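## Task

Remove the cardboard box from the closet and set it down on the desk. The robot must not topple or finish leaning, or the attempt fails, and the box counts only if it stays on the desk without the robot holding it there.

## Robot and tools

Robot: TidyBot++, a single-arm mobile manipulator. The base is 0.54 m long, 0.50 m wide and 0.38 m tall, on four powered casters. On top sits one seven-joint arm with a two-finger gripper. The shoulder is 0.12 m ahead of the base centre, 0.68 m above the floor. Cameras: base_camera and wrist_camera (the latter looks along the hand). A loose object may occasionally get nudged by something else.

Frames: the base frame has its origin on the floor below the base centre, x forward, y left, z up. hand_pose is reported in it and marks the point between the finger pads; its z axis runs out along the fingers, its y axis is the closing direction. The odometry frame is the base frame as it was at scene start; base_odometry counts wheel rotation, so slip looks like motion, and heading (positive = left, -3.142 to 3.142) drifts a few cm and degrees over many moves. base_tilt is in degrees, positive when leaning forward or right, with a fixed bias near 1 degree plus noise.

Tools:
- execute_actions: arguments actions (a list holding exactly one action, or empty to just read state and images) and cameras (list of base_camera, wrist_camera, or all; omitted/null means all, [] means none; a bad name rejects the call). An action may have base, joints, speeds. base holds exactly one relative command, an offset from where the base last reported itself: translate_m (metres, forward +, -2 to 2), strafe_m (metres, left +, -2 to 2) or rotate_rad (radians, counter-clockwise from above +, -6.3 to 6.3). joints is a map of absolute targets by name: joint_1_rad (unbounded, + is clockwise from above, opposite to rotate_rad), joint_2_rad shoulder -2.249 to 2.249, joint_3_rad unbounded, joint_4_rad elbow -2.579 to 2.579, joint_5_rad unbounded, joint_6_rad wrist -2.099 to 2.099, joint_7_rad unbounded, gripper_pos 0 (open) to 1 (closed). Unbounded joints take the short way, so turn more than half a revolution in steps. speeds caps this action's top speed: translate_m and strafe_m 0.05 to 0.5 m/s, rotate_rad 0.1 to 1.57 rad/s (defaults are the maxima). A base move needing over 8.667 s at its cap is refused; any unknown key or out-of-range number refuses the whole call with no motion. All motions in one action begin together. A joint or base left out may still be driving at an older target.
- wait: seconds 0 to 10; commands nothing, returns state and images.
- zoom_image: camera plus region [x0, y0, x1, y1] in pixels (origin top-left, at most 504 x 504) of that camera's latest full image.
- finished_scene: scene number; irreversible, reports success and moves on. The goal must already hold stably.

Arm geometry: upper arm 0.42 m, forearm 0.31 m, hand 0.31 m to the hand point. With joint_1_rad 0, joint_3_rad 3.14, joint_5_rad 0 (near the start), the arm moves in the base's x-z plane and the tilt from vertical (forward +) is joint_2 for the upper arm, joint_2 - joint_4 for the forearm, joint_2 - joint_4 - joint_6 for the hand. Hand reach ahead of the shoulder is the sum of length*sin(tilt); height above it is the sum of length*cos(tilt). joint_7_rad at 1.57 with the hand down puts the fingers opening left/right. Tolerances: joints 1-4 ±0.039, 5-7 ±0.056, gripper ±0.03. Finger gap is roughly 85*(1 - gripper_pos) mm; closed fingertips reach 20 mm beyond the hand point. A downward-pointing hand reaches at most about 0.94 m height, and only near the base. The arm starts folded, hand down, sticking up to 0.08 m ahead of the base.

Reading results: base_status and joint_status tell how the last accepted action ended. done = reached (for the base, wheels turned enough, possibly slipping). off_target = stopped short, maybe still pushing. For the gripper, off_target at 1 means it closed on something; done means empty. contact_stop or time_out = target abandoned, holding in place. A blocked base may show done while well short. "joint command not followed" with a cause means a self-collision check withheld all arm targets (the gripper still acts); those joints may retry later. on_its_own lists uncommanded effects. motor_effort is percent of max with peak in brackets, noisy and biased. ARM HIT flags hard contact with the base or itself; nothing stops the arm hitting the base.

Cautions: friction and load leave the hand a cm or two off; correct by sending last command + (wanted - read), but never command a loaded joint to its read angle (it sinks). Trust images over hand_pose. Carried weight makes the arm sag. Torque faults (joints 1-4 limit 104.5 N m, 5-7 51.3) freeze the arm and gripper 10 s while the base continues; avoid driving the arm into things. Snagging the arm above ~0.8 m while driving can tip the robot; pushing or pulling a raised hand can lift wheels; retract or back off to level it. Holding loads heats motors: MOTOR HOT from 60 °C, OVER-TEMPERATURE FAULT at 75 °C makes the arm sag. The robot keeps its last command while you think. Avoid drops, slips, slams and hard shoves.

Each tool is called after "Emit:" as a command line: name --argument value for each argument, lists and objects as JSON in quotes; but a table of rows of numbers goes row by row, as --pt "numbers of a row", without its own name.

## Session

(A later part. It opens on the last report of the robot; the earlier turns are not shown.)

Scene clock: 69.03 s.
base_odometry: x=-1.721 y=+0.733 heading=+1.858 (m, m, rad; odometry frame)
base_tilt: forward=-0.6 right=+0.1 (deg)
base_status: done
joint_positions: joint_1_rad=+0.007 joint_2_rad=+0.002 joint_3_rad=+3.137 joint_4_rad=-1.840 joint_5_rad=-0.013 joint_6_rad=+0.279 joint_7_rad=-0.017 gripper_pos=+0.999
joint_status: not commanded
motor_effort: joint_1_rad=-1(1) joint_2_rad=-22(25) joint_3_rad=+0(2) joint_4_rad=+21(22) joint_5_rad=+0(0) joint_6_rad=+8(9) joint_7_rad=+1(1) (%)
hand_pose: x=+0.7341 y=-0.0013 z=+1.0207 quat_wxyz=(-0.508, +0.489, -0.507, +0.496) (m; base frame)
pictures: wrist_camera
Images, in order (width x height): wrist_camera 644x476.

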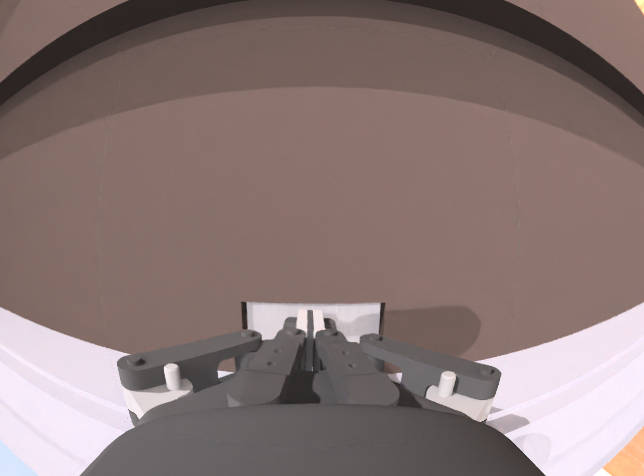

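Emit:
execute_actions --actions '[{"base":{"strafe_m":0.005}}]' --cameras '[]'

Emit:
execute_actions --actions '[{"base":{"translate_m":0.035},"speeds":{"translate_m":0.05}}]' --cameras '["wrist_camera"]'

Scene clock: 69.90 s.
base_odometry: x=-1.726 y=+0.732 heading=+1.857 (m, m, rad; odometry frame)
base_tilt: forward=-0.6 right=+0.0 (deg)
base_status: done
joint_positions: joint_1_rad=+0.008 joint_2_rad=+0.002 joint_3_rad=+3.137 joint_4_rad=-1.840 joint_5_rad=-0.013 joint_6_rad=+0.279 joint_7_rad=-0.017 gripper_pos=+0.999
joint_status: not commanded
motor_effort: joint_1_rad=+0(3) joint_2_rad=-21(24) joint_3_rad=+1(4) joint_4_rad=+21(21) joint_5_rad=+0(0) joint_6_rad=+9(9) joint_7_rad=+1(1) (%)
hand_pose: x=+0.7341 y=-0.0019 z=+1.0207 quat_wxyz=(-0.507, +0.489, -0.507, +0.496) (m; base frame)
pictures: none
No camera images: the call's "cameras" was empty. Leave "cameras" out to get every camera's image.

Scene clock: 71.13 s.
base_odometry: x=-1.736 y=+0.765 heading=+1.858 (m, m, rad; odometry frame)
base_tilt: forward=-0.6 right=+0.1 (deg)
base_status: done
joint_positions: joint_1_rad=+0.008 joint_2_rad=-0.031 joint_3_rad=+3.137 joint_4_rad=-1.868 joint_5_rad=-0.013 joint_6_rad=+0.279 joint_7_rad=-0.017 gripper_pos=+0.999
joint_status: not commanded
motor_effort: joint_1_rad=-2(2) joint_2_rad=-15(23) joint_3_rad=-1(1) joint_4_rad=+30(33) joint_5_rad=+0(0) joint_6_rad=+13(15) joint_7_rad=+1(1) (%)
hand_pose: x=+0.7205 y=-0.0020 z=+1.0234 quat_wxyz=(-0.508, +0.488, -0.506, +0.498) (m; base frame)
pictures: wrist_camera
Images, in order (width x height): wrist_camera 644x476.

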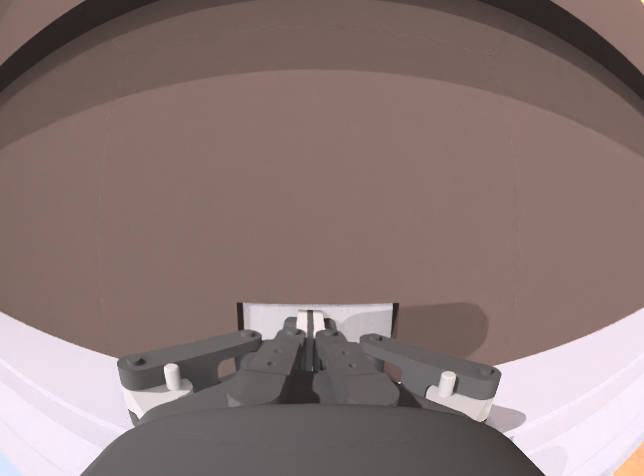

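Emit:
execute_actions --actions '[{"base":{"strafe_m":-0.4},"speeds":{"strafe_m":0.08}}]'

Scene clock: 77.60 s.
base_odometry: x=-1.353 y=+0.878 heading=+1.858 (m, m, rad; odometry frame)
base_tilt: forward=-0.6 right=+0.0 (deg)
base_status: done
joint_positions: joint_1_rad=-0.064 joint_2_rad=-0.029 joint_3_rad=+3.063 joint_4_rad=-1.862 joint_5_rad=-0.002 joint_6_rad=+0.279 joint_7_rad=-0.017 gripper_pos=+0.999
joint_status: not commanded
motor_effort: joint_1_rad=+11(19) joint_2_rad=-14(19) joint_3_rad=+13(20) joint_4_rad=+29(34) joint_5_rad=-2(4) joint_6_rad=+13(16) joint_7_rad=+1(1) (%)
hand_pose: x=+0.7145 y=+0.0875 z=+1.0258 quat_wxyz=(-0.542, +0.526, -0.464, +0.463) (m; base frame)
pictures: base_camera, wrist_camera
Images, in order (width x height): base_camera 644x364, wrist_camera 644x476.

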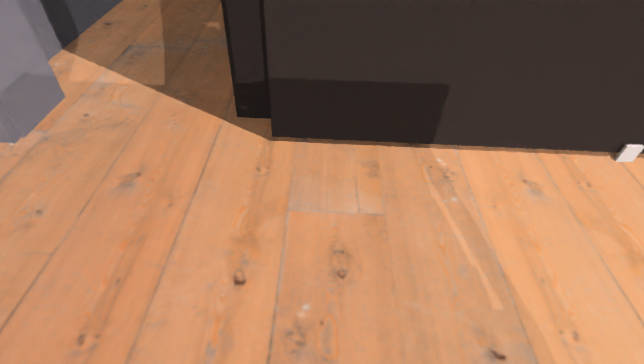

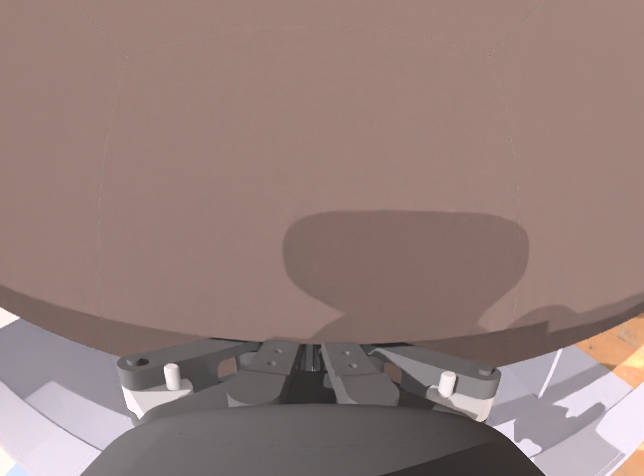

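Emit:
execute_actions --actions '[{"base":{"strafe_m":-0.43},"speeds":{"strafe_m":0.12}}]' --cameras '["base_camera"]'

Emit:
execute_actions --actions '[{"base":{"strafe_m":0.08},"speeds":{"strafe_m":0.12}}]' --cameras '[]'

Emit:
execute_actions --actions '[{"base":{"translate_m":-0.15}}]' --cameras '[]'

Emit:
execute_actions --actions '[{"base":{"strafe_m":0.4},"joints":{"joint_6_rad":-0.2,"joint_7_rad":1.59,"gripper_pos":0}}]'

Scene clock: 82.37 s.
base_odometry: x=-0.940 y=+1.000 heading=+1.858 (m, m, rad; odometry frame)
base_tilt: forward=-0.6 right=+0.1 (deg)
base_status: done
joint_positions: joint_1_rad=-0.074 joint_2_rad=-0.044 joint_3_rad=+3.053 joint_4_rad=-1.873 joint_5_rad=+0.005 joint_6_rad=+0.279 joint_7_rad=-0.017 gripper_pos=+0.999
joint_status: not commanded
motor_effort: joint_1_rad=+13(23) joint_2_rad=-9(21) joint_3_rad=+15(25) joint_4_rad=+33(34) joint_5_rad=-3(6) joint_6_rad=+15(15) joint_7_rad=+1(1) (%)
hand_pose: x=+0.7064 y=+0.0995 z=+1.0281 quat_wxyz=(-0.546, +0.532, -0.455, +0.460) (m; base frame)
pictures: base_camera
Images, in order (width x height): base_camera 644x364.

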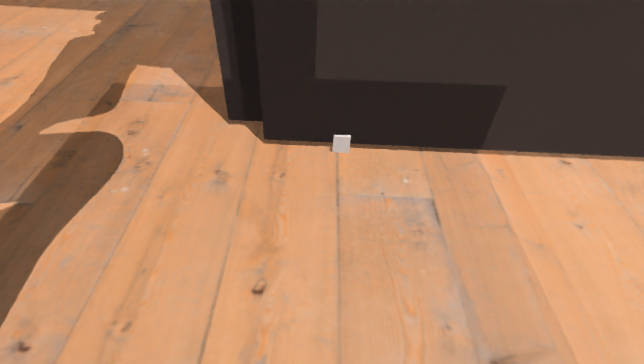

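Scene clock: 83.63 s.
base_odometry: x=-1.017 y=+0.977 heading=+1.858 (m, m, rad; odometry frame)
base_tilt: forward=-0.6 right=+0.1 (deg)
base_status: done
joint_positions: joint_1_rad=-0.010 joint_2_rad=-0.058 joint_3_rad=+3.116 joint_4_rad=-1.887 joint_5_rad=+0.005 joint_6_rad=+0.279 joint_7_rad=-0.017 gripper_pos=+0.999
joint_status: not commanded
motor_effort: joint_1_rad=+2(13) joint_2_rad=-8(9) joint_3_rad=+4(15) joint_4_rad=+33(36) joint_5_rad=-1(3) joint_6_rad=+15(17) joint_7_rad=+1(1) (%)
hand_pose: x=+0.7089 y=+0.0231 z=+1.0281 quat_wxyz=(-0.517, +0.501, -0.488, +0.493) (m; base frame)
pictures: none
No camera images: the call's "cameras" was empty. Leave "cameras" out to get every camera's image.

Scene clock: 85.10 s.
base_odometry: x=-0.975 y=+0.833 heading=+1.858 (m, m, rad; odometry frame)
base_tilt: forward=-0.6 right=+0.0 (deg)
base_status: done
joint_positions: joint_1_rad=-0.001 joint_2_rad=-0.005 joint_3_rad=+3.128 joint_4_rad=-1.833 joint_5_rad=+0.005 joint_6_rad=+0.279 joint_7_rad=-0.017 gripper_pos=+0.999
joint_status: not commanded
motor_effort: joint_1_rad=-1(2) joint_2_rad=-21(26) joint_3_rad=+0(4) joint_4_rad=+22(32) joint_5_rad=+0(1) joint_6_rad=+9(14) joint_7_rad=+1(1) (%)
hand_pose: x=+0.7318 y=+0.0107 z=+1.0294 quat_wxyz=(-0.512, +0.496, -0.493, +0.499) (m; base frame)
pictures: none
No camera images: the call's "cameras" was empty. Leave "cameras" out to get every camera's image.

Scene clock: 87.27 s.
base_odometry: x=-1.358 y=+0.720 heading=+1.858 (m, m, rad; odometry frame)
base_tilt: forward=-0.6 right=+0.1 (deg)
base_status: done
joint_positions: joint_1_rad=+0.005 joint_2_rad=-0.005 joint_3_rad=+3.133 joint_4_rad=-1.833 joint_5_rad=+0.005 joint_6_rad=-0.159 joint_7_rad=+1.576 gripper_pos=+0.000
joint_status: all done
motor_effort: joint_1_rad=+0(2) joint_2_rad=-21(23) joint_3_rad=+0(3) joint_4_rad=+21(22) joint_5_rad=+0(0) joint_6_rad=+8(10) joint_7_rad=+1(0) (%)
hand_pose: x=+0.7054 y=+0.0029 z=+0.8967 quat_wxyz=(+0.003, +0.838, +0.006, +0.546) (m; base frame)
pictures: base_camera, wrist_camera
Images, in order (width x height): base_camera 644x364, wrist_camera 644x476.

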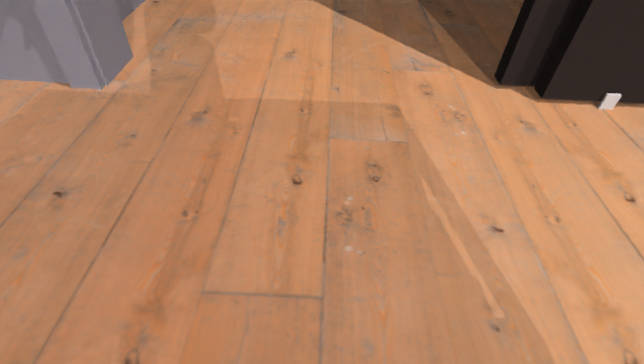

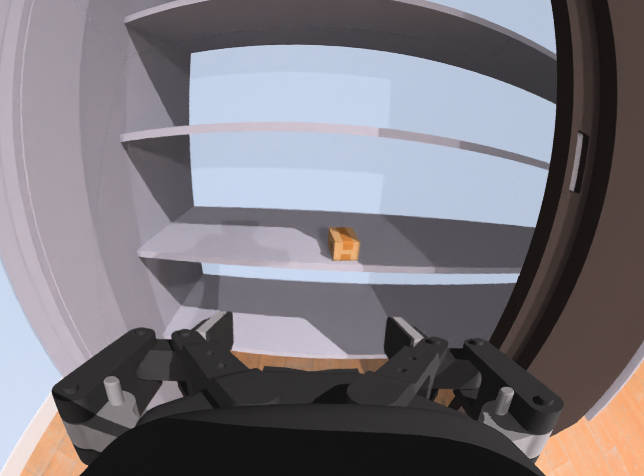

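Emit:
execute_actions --actions '[{"base":{"strafe_m":-0.1},"joints":{"joint_2_rad":0.9,"joint_4_rad":-1.36,"joint_6_rad":0.61}}]' --cameras '["wrist_camera"]'

Scene clock: 89.80 s.
base_odometry: x=-1.263 y=+0.748 heading=+1.858 (m, m, rad; odometry frame)
base_tilt: forward=-0.6 right=+0.1 (deg)
base_status: done
joint_positions: joint_1_rad=+0.012 joint_2_rad=+0.899 joint_3_rad=+3.139 joint_4_rad=-1.380 joint_5_rad=+0.005 joint_6_rad=+0.563 joint_7_rad=+1.576 gripper_pos=+0.000
joint_status: all done
motor_effort: joint_1_rad=-1(3) joint_2_rad=-48(51) joint_3_rad=-1(3) joint_4_rad=+17(21) joint_5_rad=+0(0) joint_6_rad=+8(9) joint_7_rad=+0(0) (%)
hand_pose: x=+0.9952 y=-0.0069 z=+0.6949 quat_wxyz=(+0.005, +0.756, +0.000, +0.654) (m; base frame)
pictures: wrist_camera
Images, in order (width x height): wrist_camera 644x476.

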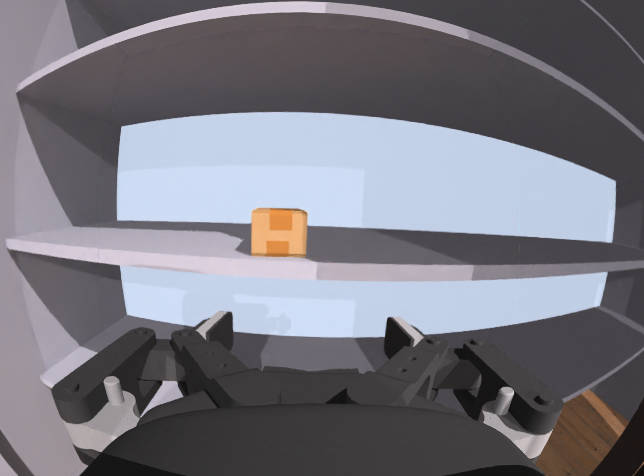

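Emit:
execute_actions --actions '[{"base":{"translate_m":0.08},"joints":{"joint_1_rad":-0.03,"joint_2_rad":0.84}}]' --cameras '["wrist_camera"]'

Scene clock: 91.43 s.
base_odometry: x=-1.285 y=+0.825 heading=+1.858 (m, m, rad; odometry frame)
base_tilt: forward=-0.6 right=+0.1 (deg)
base_status: done
joint_positions: joint_1_rad=-0.020 joint_2_rad=+0.846 joint_3_rad=+3.139 joint_4_rad=-1.367 joint_5_rad=+0.005 joint_6_rad=+0.566 joint_7_rad=+1.576 gripper_pos=+0.000
joint_status: all done
motor_effort: joint_1_rad=+0(3) joint_2_rad=-47(50) joint_3_rad=-1(2) joint_4_rad=+19(20) joint_5_rad=+0(0) joint_6_rad=+8(9) joint_7_rad=+1(1) (%)
hand_pose: x=+0.9958 y=+0.0216 z=+0.7491 quat_wxyz=(-0.006, +0.733, +0.012, +0.680) (m; base frame)
pictures: wrist_camera
Images, in order (width x height): wrist_camera 644x476.

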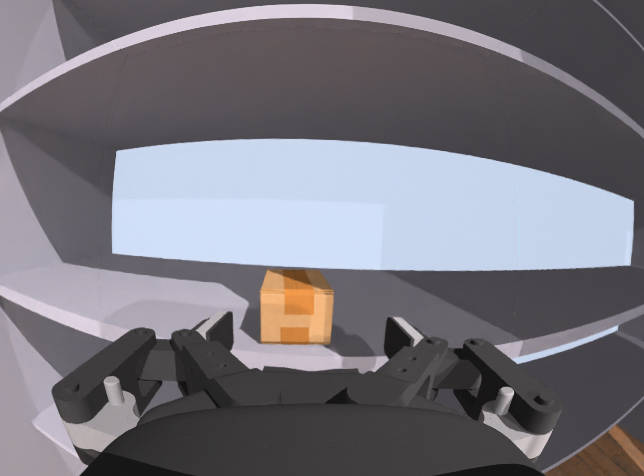

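Emit:
execute_actions --actions '[{"base":{"strafe_m":0.012},"joints":{"joint_6_rad":0.44}}]' --cameras '[]'

Emit:
execute_actions --actions '[{"base":{"translate_m":0.06},"speeds":{"translate_m":0.08}}]' --cameras '["wrist_camera"]'

Scene clock: 95.17 s.
base_odometry: x=-1.297 y=+0.822 heading=+1.857 (m, m, rad; odometry frame)
base_tilt: forward=-0.6 right=+0.0 (deg)
base_status: done
joint_positions: joint_1_rad=-0.029 joint_2_rad=+0.844 joint_3_rad=+3.139 joint_4_rad=-1.367 joint_5_rad=+0.005 joint_6_rad=+0.477 joint_7_rad=+1.576 gripper_pos=+0.000
joint_status: all done
motor_effort: joint_1_rad=+0(6) joint_2_rad=-47(50) joint_3_rad=-1(3) joint_4_rad=+19(20) joint_5_rad=+0(0) joint_6_rad=+8(9) joint_7_rad=+1(0) (%)
hand_pose: x=+0.9922 y=+0.0291 z=+0.7229 quat_wxyz=(-0.008, +0.762, +0.016, +0.647) (m; base frame)
pictures: none
No camera images: the call's "cameras" was empty. Leave "cameras" out to get every camera's image.

Scene clock: 96.47 s.
base_odometry: x=-1.314 y=+0.879 heading=+1.858 (m, m, rad; odometry frame)
base_tilt: forward=-0.6 right=+0.1 (deg)
base_status: done
joint_positions: joint_1_rad=-0.029 joint_2_rad=+0.844 joint_3_rad=+3.139 joint_4_rad=-1.367 joint_5_rad=+0.005 joint_6_rad=+0.477 joint_7_rad=+1.576 gripper_pos=+0.000
joint_status: not commanded
motor_effort: joint_1_rad=-1(5) joint_2_rad=-47(49) joint_3_rad=-1(3) joint_4_rad=+19(20) joint_5_rad=+0(0) joint_6_rad=+8(9) joint_7_rad=+1(0) (%)
hand_pose: x=+0.9922 y=+0.0291 z=+0.7232 quat_wxyz=(-0.008, +0.762, +0.016, +0.647) (m; base frame)
pictures: wrist_camera
Images, in order (width x height): wrist_camera 644x476.

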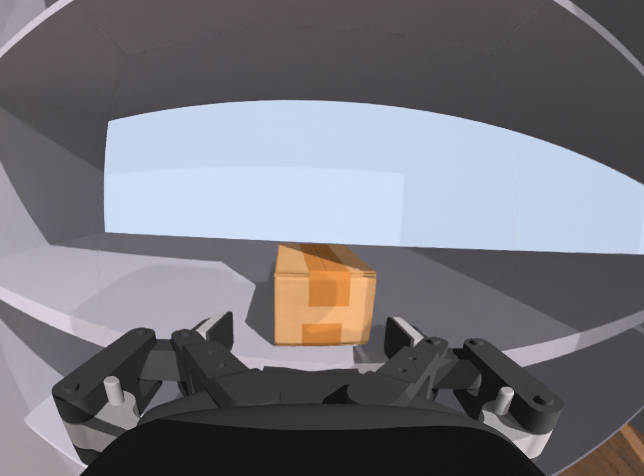

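Emit:
execute_actions --actions '[{"base":{"strafe_m":-0.009}}]' --cameras '[]'

Emit:
execute_actions --actions '[{"base":{"translate_m":0.045},"speeds":{"translate_m":0.06}}]' --cameras '["wrist_camera"]'

Scene clock: 97.60 s.
base_odometry: x=-1.305 y=+0.882 heading=+1.858 (m, m, rad; odometry frame)
base_tilt: forward=-0.6 right=+0.0 (deg)
base_status: done
joint_positions: joint_1_rad=-0.029 joint_2_rad=+0.844 joint_3_rad=+3.139 joint_4_rad=-1.367 joint_5_rad=+0.005 joint_6_rad=+0.477 joint_7_rad=+1.576 gripper_pos=+0.000
joint_status: not commanded
motor_effort: joint_1_rad=-1(4) joint_2_rad=-47(49) joint_3_rad=-1(2) joint_4_rad=+20(20) joint_5_rad=+0(1) joint_6_rad=+9(9) joint_7_rad=+0(1) (%)
hand_pose: x=+0.9922 y=+0.0287 z=+0.7232 quat_wxyz=(-0.008, +0.762, +0.016, +0.647) (m; base frame)
pictures: none
No camera images: the call's "cameras" was empty. Leave "cameras" out to get every camera's image.

Scene clock: 98.87 s.
base_odometry: x=-1.318 y=+0.925 heading=+1.858 (m, m, rad; odometry frame)
base_tilt: forward=-0.6 right=+0.1 (deg)
base_status: done
joint_positions: joint_1_rad=-0.029 joint_2_rad=+0.844 joint_3_rad=+3.139 joint_4_rad=-1.367 joint_5_rad=+0.005 joint_6_rad=+0.477 joint_7_rad=+1.576 gripper_pos=+0.000
joint_status: not commanded
motor_effort: joint_1_rad=+0(4) joint_2_rad=-47(49) joint_3_rad=-1(2) joint_4_rad=+18(20) joint_5_rad=+0(1) joint_6_rad=+8(8) joint_7_rad=+0(1) (%)
hand_pose: x=+0.9922 y=+0.0289 z=+0.7235 quat_wxyz=(-0.008, +0.762, +0.016, +0.647) (m; base frame)
pictures: wrist_camera
Images, in order (width x height): wrist_camera 644x476.

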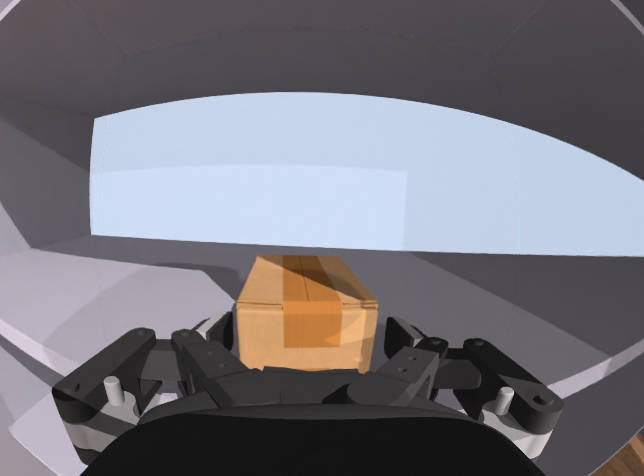

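Emit:
execute_actions --actions '[{"base":{"strafe_m":0.004}}]' --cameras '[]'

Emit:
execute_actions --actions '[{"base":{"translate_m":0.035},"speeds":{"translate_m":0.05}}]' --cameras '["wrist_camera"]'

Scene clock: 99.73 s.
base_odometry: x=-1.322 y=+0.924 heading=+1.857 (m, m, rad; odometry frame)
base_tilt: forward=-0.6 right=+0.0 (deg)
base_status: done
joint_positions: joint_1_rad=-0.029 joint_2_rad=+0.844 joint_3_rad=+3.139 joint_4_rad=-1.367 joint_5_rad=+0.005 joint_6_rad=+0.477 joint_7_rad=+1.576 gripper_pos=+0.000
joint_status: not commanded
motor_effort: joint_1_rad=+0(5) joint_2_rad=-47(49) joint_3_rad=-1(3) joint_4_rad=+18(19) joint_5_rad=+0(1) joint_6_rad=+8(9) joint_7_rad=+0(1) (%)
hand_pose: x=+0.9922 y=+0.0288 z=+0.7235 quat_wxyz=(-0.008, +0.762, +0.016, +0.647) (m; base frame)
pictures: none
No camera images: the call's "cameras" was empty. Leave "cameras" out to get every camera's image.

Scene clock: 100.93 s.
base_odometry: x=-1.332 y=+0.958 heading=+1.858 (m, m, rad; odometry frame)
base_tilt: forward=-0.6 right=+0.1 (deg)
base_status: done
joint_positions: joint_1_rad=-0.029 joint_2_rad=+0.844 joint_3_rad=+3.139 joint_4_rad=-1.367 joint_5_rad=+0.005 joint_6_rad=+0.477 joint_7_rad=+1.576 gripper_pos=+0.000
joint_status: not commanded
motor_effort: joint_1_rad=-1(5) joint_2_rad=-47(49) joint_3_rad=-1(3) joint_4_rad=+19(19) joint_5_rad=+0(0) joint_6_rad=+9(9) joint_7_rad=+1(1) (%)
hand_pose: x=+0.9922 y=+0.0288 z=+0.7235 quat_wxyz=(-0.008, +0.762, +0.016, +0.647) (m; base frame)
pictures: wrist_camera
Images, in order (width x height): wrist_camera 644x476.

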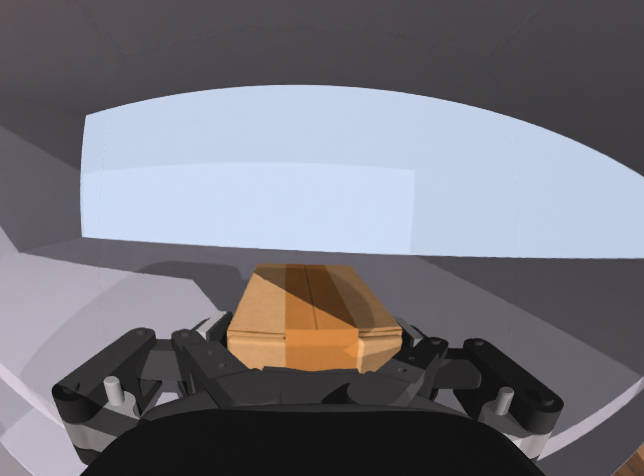

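Emit:
execute_actions --actions '[{"joints":{"gripper_pos":1}}]' --cameras '[]'

Emit:
execute_actions --actions '[{"joints":{"joint_2_rad":0.76}}]' --cameras '["wrist_camera"]'

Scene clock: 102.30 s.
base_odometry: x=-1.332 y=+0.958 heading=+1.858 (m, m, rad; odometry frame)
base_tilt: forward=-0.6 right=+0.0 (deg)
base_status: not commanded
joint_positions: joint_1_rad=-0.029 joint_2_rad=+0.843 joint_3_rad=+3.139 joint_4_rad=-1.367 joint_5_rad=+0.005 joint_6_rad=+0.477 joint_7_rad=+1.576 gripper_pos=+0.331
joint_status: gripper_pos off_target (ended at +0.331, target +1.000)
motor_effort: joint_1_rad=-1(0) joint_2_rad=-47(47) joint_3_rad=-1(1) joint_4_rad=+19(18) joint_5_rad=+0(0) joint_6_rad=+8(8) joint_7_rad=+0(1) (%)
hand_pose: x=+0.9922 y=+0.0288 z=+0.7239 quat_wxyz=(-0.008, +0.762, +0.016, +0.647) (m; base frame)
pictures: none
No camera images: the call's "cameras" was empty. Leave "cameras" out to get every camera's image.

Scene clock: 103.30 s.
base_odometry: x=-1.332 y=+0.958 heading=+1.858 (m, m, rad; odometry frame)
base_tilt: forward=-0.6 right=+0.1 (deg)
base_status: not commanded
joint_positions: joint_1_rad=-0.029 joint_2_rad=+0.769 joint_3_rad=+3.139 joint_4_rad=-1.367 joint_5_rad=+0.005 joint_6_rad=+0.476 joint_7_rad=+1.576 gripper_pos=+0.331
joint_status: all done
motor_effort: joint_1_rad=-1(1) joint_2_rad=-47(52) joint_3_rad=-1(1) joint_4_rad=+20(21) joint_5_rad=+0(0) joint_6_rad=+9(10) joint_7_rad=+0(1) (%)
hand_pose: x=+0.9867 y=+0.0286 z=+0.7879 quat_wxyz=(-0.008, +0.738, +0.015, +0.675) (m; base frame)
pictures: wrist_camera
Images, in order (width x height): wrist_camera 644x476.

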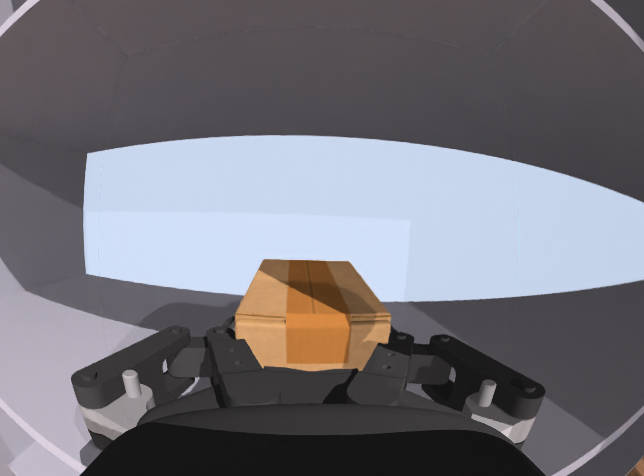

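Emit:
execute_actions --actions '[{"base":{"translate_m":-0.9}}]' --cameras '[]'

Emit:
execute_actions --actions '[{"base":{"rotate_rad":-3.14},"joints":{"joint_1_rad":0,"joint_2_rad":0,"joint_4_rad":-1.57,"joint_6_rad":-0.2},"speeds":{"rotate_rad":1.0}}]' --cameras '[]'

Emit:
execute_actions --actions '[{"base":{"strafe_m":1.5}}]'

Scene clock: 108.07 s.
base_odometry: x=-1.077 y=+0.094 heading=+1.858 (m, m, rad; odometry frame)
base_tilt: forward=-0.6 right=+0.1 (deg)
base_status: done
joint_positions: joint_1_rad=-0.028 joint_2_rad=+0.769 joint_3_rad=+3.139 joint_4_rad=-1.367 joint_5_rad=+0.005 joint_6_rad=+0.476 joint_7_rad=+1.576 gripper_pos=+0.331
joint_status: not commanded
motor_effort: joint_1_rad=-1(7) joint_2_rad=-48(51) joint_3_rad=-1(3) joint_4_rad=+21(21) joint_5_rad=+0(0) joint_6_rad=+10(10) joint_7_rad=+0(1) (%)
hand_pose: x=+0.9867 y=+0.0281 z=+0.7877 quat_wxyz=(-0.008, +0.738, +0.015, +0.675) (m; base frame)
pictures: none
No camera images: the call's "cameras" was empty. Leave "cameras" out to get every camera's image.

Scene clock: 112.33 s.
base_odometry: x=-1.077 y=+0.094 heading=-1.281 (m, m, rad; odometry frame)
base_tilt: forward=-0.6 right=+0.1 (deg)
base_status: done
joint_positions: joint_1_rad=+0.004 joint_2_rad=+0.016 joint_3_rad=+3.145 joint_4_rad=-1.557 joint_5_rad=+0.005 joint_6_rad=-0.160 joint_7_rad=+1.576 gripper_pos=+0.331
joint_status: all done
motor_effort: joint_1_rad=-1(7) joint_2_rad=-24(51) joint_3_rad=+0(3) joint_4_rad=+23(23) joint_5_rad=+0(1) joint_6_rad=+10(9) joint_7_rad=+0(1) (%)
hand_pose: x=+0.7474 y=-0.0037 z=+1.0513 quat_wxyz=(+0.006, +0.762, +0.001, +0.647) (m; base frame)
pictures: none
No camera images: the call's "cameras" was empty. Leave "cameras" out to get every camera's image.

Scene clock: 116.73 s.
base_odometry: x=+0.361 y=+0.521 heading=-1.282 (m, m, rad; odometry frame)
base_tilt: forward=-0.6 right=+0.0 (deg)
base_status: done
joint_positions: joint_1_rad=+0.003 joint_2_rad=+0.016 joint_3_rad=+3.142 joint_4_rad=-1.557 joint_5_rad=+0.005 joint_6_rad=-0.161 joint_7_rad=+1.576 gripper_pos=+0.331
joint_status: not commanded
motor_effort: joint_1_rad=-1(4) joint_2_rad=-24(25) joint_3_rad=+0(3) joint_4_rad=+23(23) joint_5_rad=+0(0) joint_6_rad=+9(9) joint_7_rad=+1(1) (%)
hand_pose: x=+0.7473 y=-0.0012 z=+1.0513 quat_wxyz=(+0.005, +0.762, +0.003, +0.647) (m; base frame)
pictures: base_camera, wrist_camera
Images, in order (width x height): base_camera 644x364, wrist_camera 644x476.

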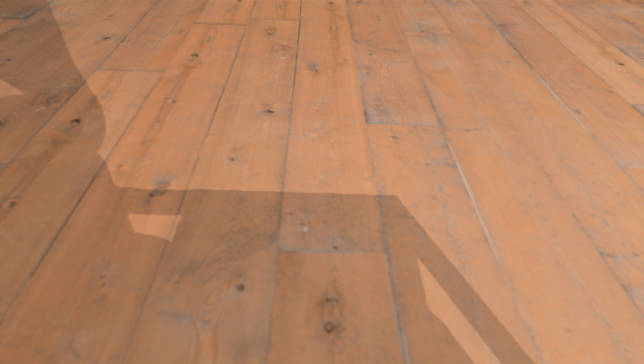

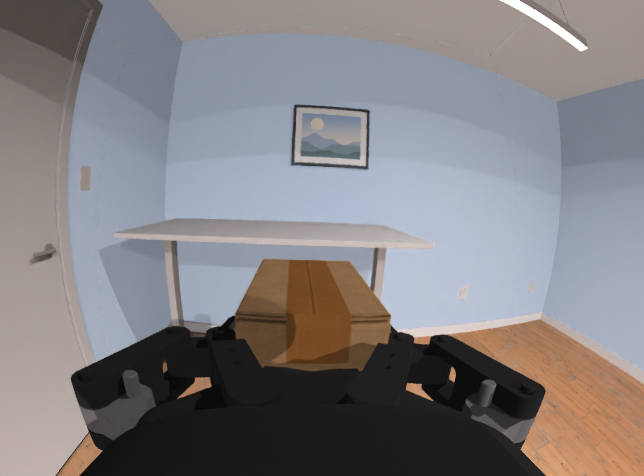

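Emit:
execute_actions --actions '[{"base":{"translate_m":0.75}}]'

Scene clock: 119.80 s.
base_odometry: x=+0.575 y=-0.198 heading=-1.282 (m, m, rad; odometry frame)
base_tilt: forward=-0.6 right=+0.0 (deg)
base_status: done
joint_positions: joint_1_rad=+0.003 joint_2_rad=+0.010 joint_3_rad=+3.142 joint_4_rad=-1.560 joint_5_rad=+0.005 joint_6_rad=-0.163 joint_7_rad=+1.576 gripper_pos=+0.331
joint_status: not commanded
motor_effort: joint_1_rad=+0(2) joint_2_rad=-23(27) joint_3_rad=+0(1) joint_4_rad=+23(23) joint_5_rad=+0(0) joint_6_rad=+10(10) joint_7_rad=+1(1) (%)
hand_pose: x=+0.7448 y=-0.0012 z=+1.0524 quat_wxyz=(+0.005, +0.762, +0.003, +0.647) (m; base frame)
pictures: base_camera, wrist_camera
Images, in order (width x height): base_camera 644x364, wrist_camera 644x476.

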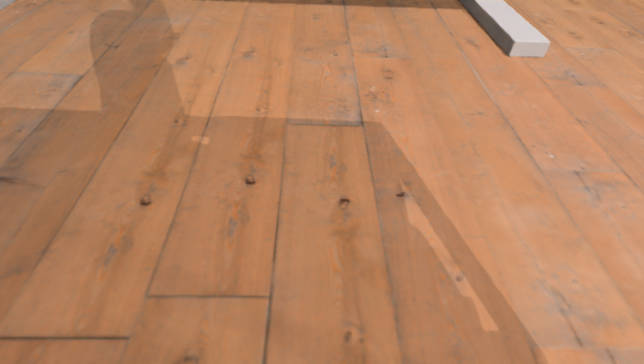

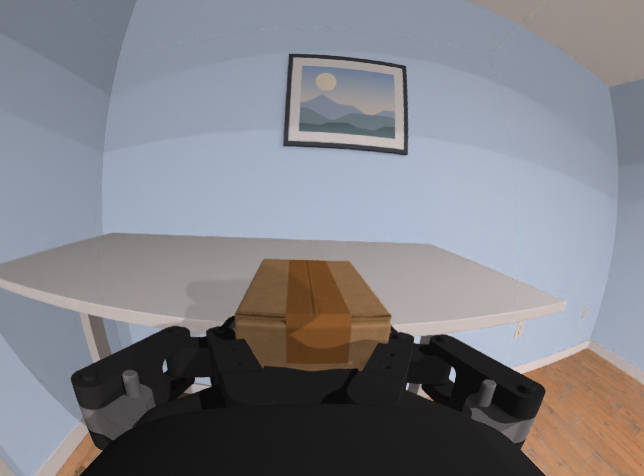

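Emit:
execute_actions --actions '[{"base":{"translate_m":0.38}}]' --cameras '[]'

Emit:
execute_actions --actions '[{"joints":{"joint_4_rad":-1.85,"joint_6_rad":0.16}}]' --cameras '["wrist_camera"]'

Scene clock: 122.30 s.
base_odometry: x=+0.684 y=-0.562 heading=-1.281 (m, m, rad; odometry frame)
base_tilt: forward=-0.6 right=+0.0 (deg)
base_status: done
joint_positions: joint_1_rad=+0.003 joint_2_rad=+0.013 joint_3_rad=+3.142 joint_4_rad=-1.562 joint_5_rad=+0.005 joint_6_rad=-0.164 joint_7_rad=+1.576 gripper_pos=+0.331
joint_status: not commanded
motor_effort: joint_1_rad=-1(1) joint_2_rad=-24(27) joint_3_rad=+0(2) joint_4_rad=+23(24) joint_5_rad=+0(0) joint_6_rad=+10(10) joint_7_rad=+1(1) (%)
hand_pose: x=+0.7458 y=-0.0012 z=+1.0491 quat_wxyz=(+0.005, +0.764, +0.003, +0.645) (m; base frame)
pictures: none
No camera images: the call's "cameras" was empty. Leave "cameras" out to get every camera's image.

Scene clock: 123.67 s.
base_odometry: x=+0.684 y=-0.562 heading=-1.281 (m, m, rad; odometry frame)
base_tilt: forward=-0.6 right=+0.0 (deg)
base_status: not commanded
joint_positions: joint_1_rad=+0.003 joint_2_rad=+0.012 joint_3_rad=+3.142 joint_4_rad=-1.837 joint_5_rad=+0.005 joint_6_rad=+0.109 joint_7_rad=+1.576 gripper_pos=+0.331
joint_status: all done
motor_effort: joint_1_rad=-1(1) joint_2_rad=-23(25) joint_3_rad=+0(0) joint_4_rad=+22(24) joint_5_rad=+0(0) joint_6_rad=+9(10) joint_7_rad=+1(1) (%)
hand_pose: x=+0.7332 y=-0.0007 z=+0.9634 quat_wxyz=(+0.005, +0.764, +0.003, +0.645) (m; base frame)
pictures: wrist_camera
Images, in order (width x height): wrist_camera 644x476.

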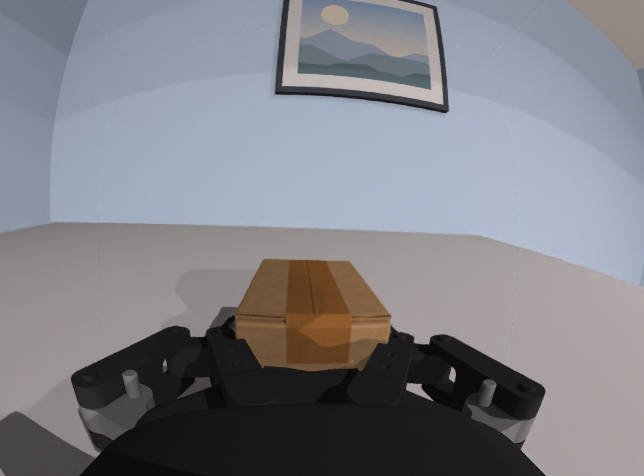

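Lower in small steps.

Emit:
execute_actions --actions '[{"joints":{"joint_4_rad":-1.91,"joint_6_rad":0.22}}]' --cameras '["wrist_camera"]'

Scene clock: 124.73 s.
base_odometry: x=+0.684 y=-0.562 heading=-1.281 (m, m, rad; odometry frame)
base_tilt: forward=-0.6 right=+0.1 (deg)
base_status: not commanded
joint_positions: joint_1_rad=+0.003 joint_2_rad=+0.003 joint_3_rad=+3.142 joint_4_rad=-1.878 joint_5_rad=+0.005 joint_6_rad=+0.184 joint_7_rad=+1.576 gripper_pos=+0.331
joint_status: all done
motor_effort: joint_1_rad=-1(1) joint_2_rad=-19(23) joint_3_rad=+0(0) joint_4_rad=+19(22) joint_5_rad=+0(0) joint_6_rad=+7(10) joint_7_rad=+0(0) (%)
hand_pose: x=+0.7286 y=-0.0005 z=+0.9675 quat_wxyz=(+0.004, +0.750, +0.003, +0.661) (m; base frame)
pictures: wrist_camera
Images, in order (width x height): wrist_camera 644x476.

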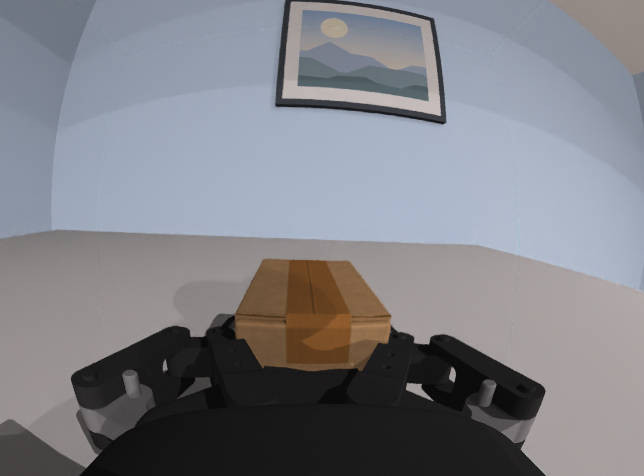

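Emit:
execute_actions --actions '[{"joints":{"joint_4_rad":-1.83,"joint_6_rad":0.05}}]' --cameras '[]'

Emit:
execute_actions --actions '[{"joints":{"gripper_pos":0}}]' --cameras '["wrist_camera"]'

Emit:
execute_actions --actions '[{"base":{"translate_m":-0.3},"joints":{"joint_4_rad":-1.79}}]' --cameras '["wrist_camera"]'

Scene clock: 125.83 s.
base_odometry: x=+0.684 y=-0.562 heading=-1.281 (m, m, rad; odometry frame)
base_tilt: forward=-0.6 right=+0.0 (deg)
base_status: not commanded
joint_positions: joint_1_rad=+0.003 joint_2_rad=+0.003 joint_3_rad=+3.142 joint_4_rad=-1.841 joint_5_rad=+0.005 joint_6_rad=+0.098 joint_7_rad=+1.576 gripper_pos=+0.331
joint_status: all done
motor_effort: joint_1_rad=-1(0) joint_2_rad=-20(23) joint_3_rad=+0(0) joint_4_rad=+20(22) joint_5_rad=+0(0) joint_6_rad=+7(9) joint_7_rad=+1(1) (%)
hand_pose: x=+0.7295 y=-0.0007 z=+0.9634 quat_wxyz=(+0.005, +0.766, +0.003, +0.642) (m; base frame)
pictures: none
No camera images: the call's "cameras" was empty. Leave "cameras" out to get every camera's image.

Scene clock: 126.93 s.
base_odometry: x=+0.684 y=-0.562 heading=-1.281 (m, m, rad; odometry frame)
base_tilt: forward=-0.6 right=+0.1 (deg)
base_status: not commanded
joint_positions: joint_1_rad=+0.003 joint_2_rad=+0.003 joint_3_rad=+3.142 joint_4_rad=-1.841 joint_5_rad=+0.005 joint_6_rad=+0.097 joint_7_rad=+1.576 gripper_pos=+0.000
joint_status: all done
motor_effort: joint_1_rad=-1(1) joint_2_rad=-21(22) joint_3_rad=+0(0) joint_4_rad=+21(21) joint_5_rad=+0(0) joint_6_rad=+9(9) joint_7_rad=+0(1) (%)
hand_pose: x=+0.7295 y=-0.0007 z=+0.9633 quat_wxyz=(+0.005, +0.766, +0.003, +0.642) (m; base frame)
pictures: wrist_camera
Images, in order (width x height): wrist_camera 644x476.

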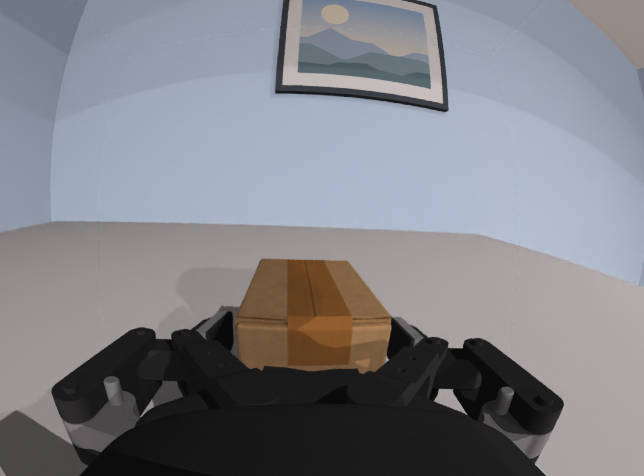

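Scene clock: 128.93 s.
base_odometry: x=+0.599 y=-0.275 heading=-1.281 (m, m, rad; odometry frame)
base_tilt: forward=-0.6 right=+0.1 (deg)
base_status: done
joint_positions: joint_1_rad=+0.004 joint_2_rad=-0.004 joint_3_rad=+3.142 joint_4_rad=-1.801 joint_5_rad=+0.005 joint_6_rad=+0.094 joint_7_rad=+1.576 gripper_pos=+0.000
joint_status: all done
motor_effort: joint_1_rad=-1(6) joint_2_rad=-21(25) joint_3_rad=+0(6) joint_4_rad=+21(22) joint_5_rad=+0(0) joint_6_rad=+9(9) joint_7_rad=+1(1) (%)
hand_pose: x=+0.7322 y=-0.0011 z=+0.9910 quat_wxyz=(+0.005, +0.752, +0.003, +0.659) (m; base frame)
pictures: wrist_camera
Images, in order (width x height): wrist_camera 644x476.

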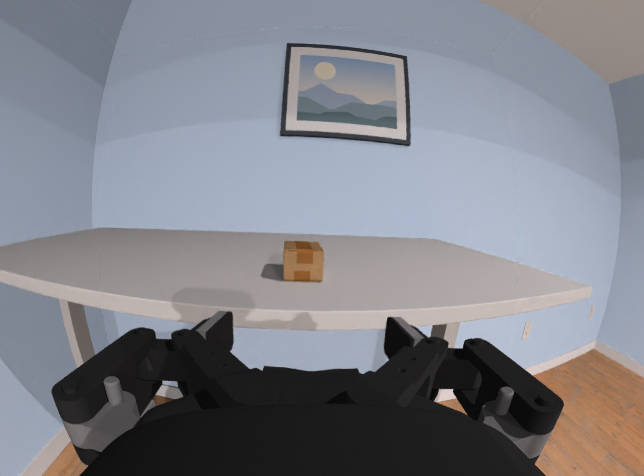

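Emit:
finished_scene --scene 1

The scene is finished: the task was done.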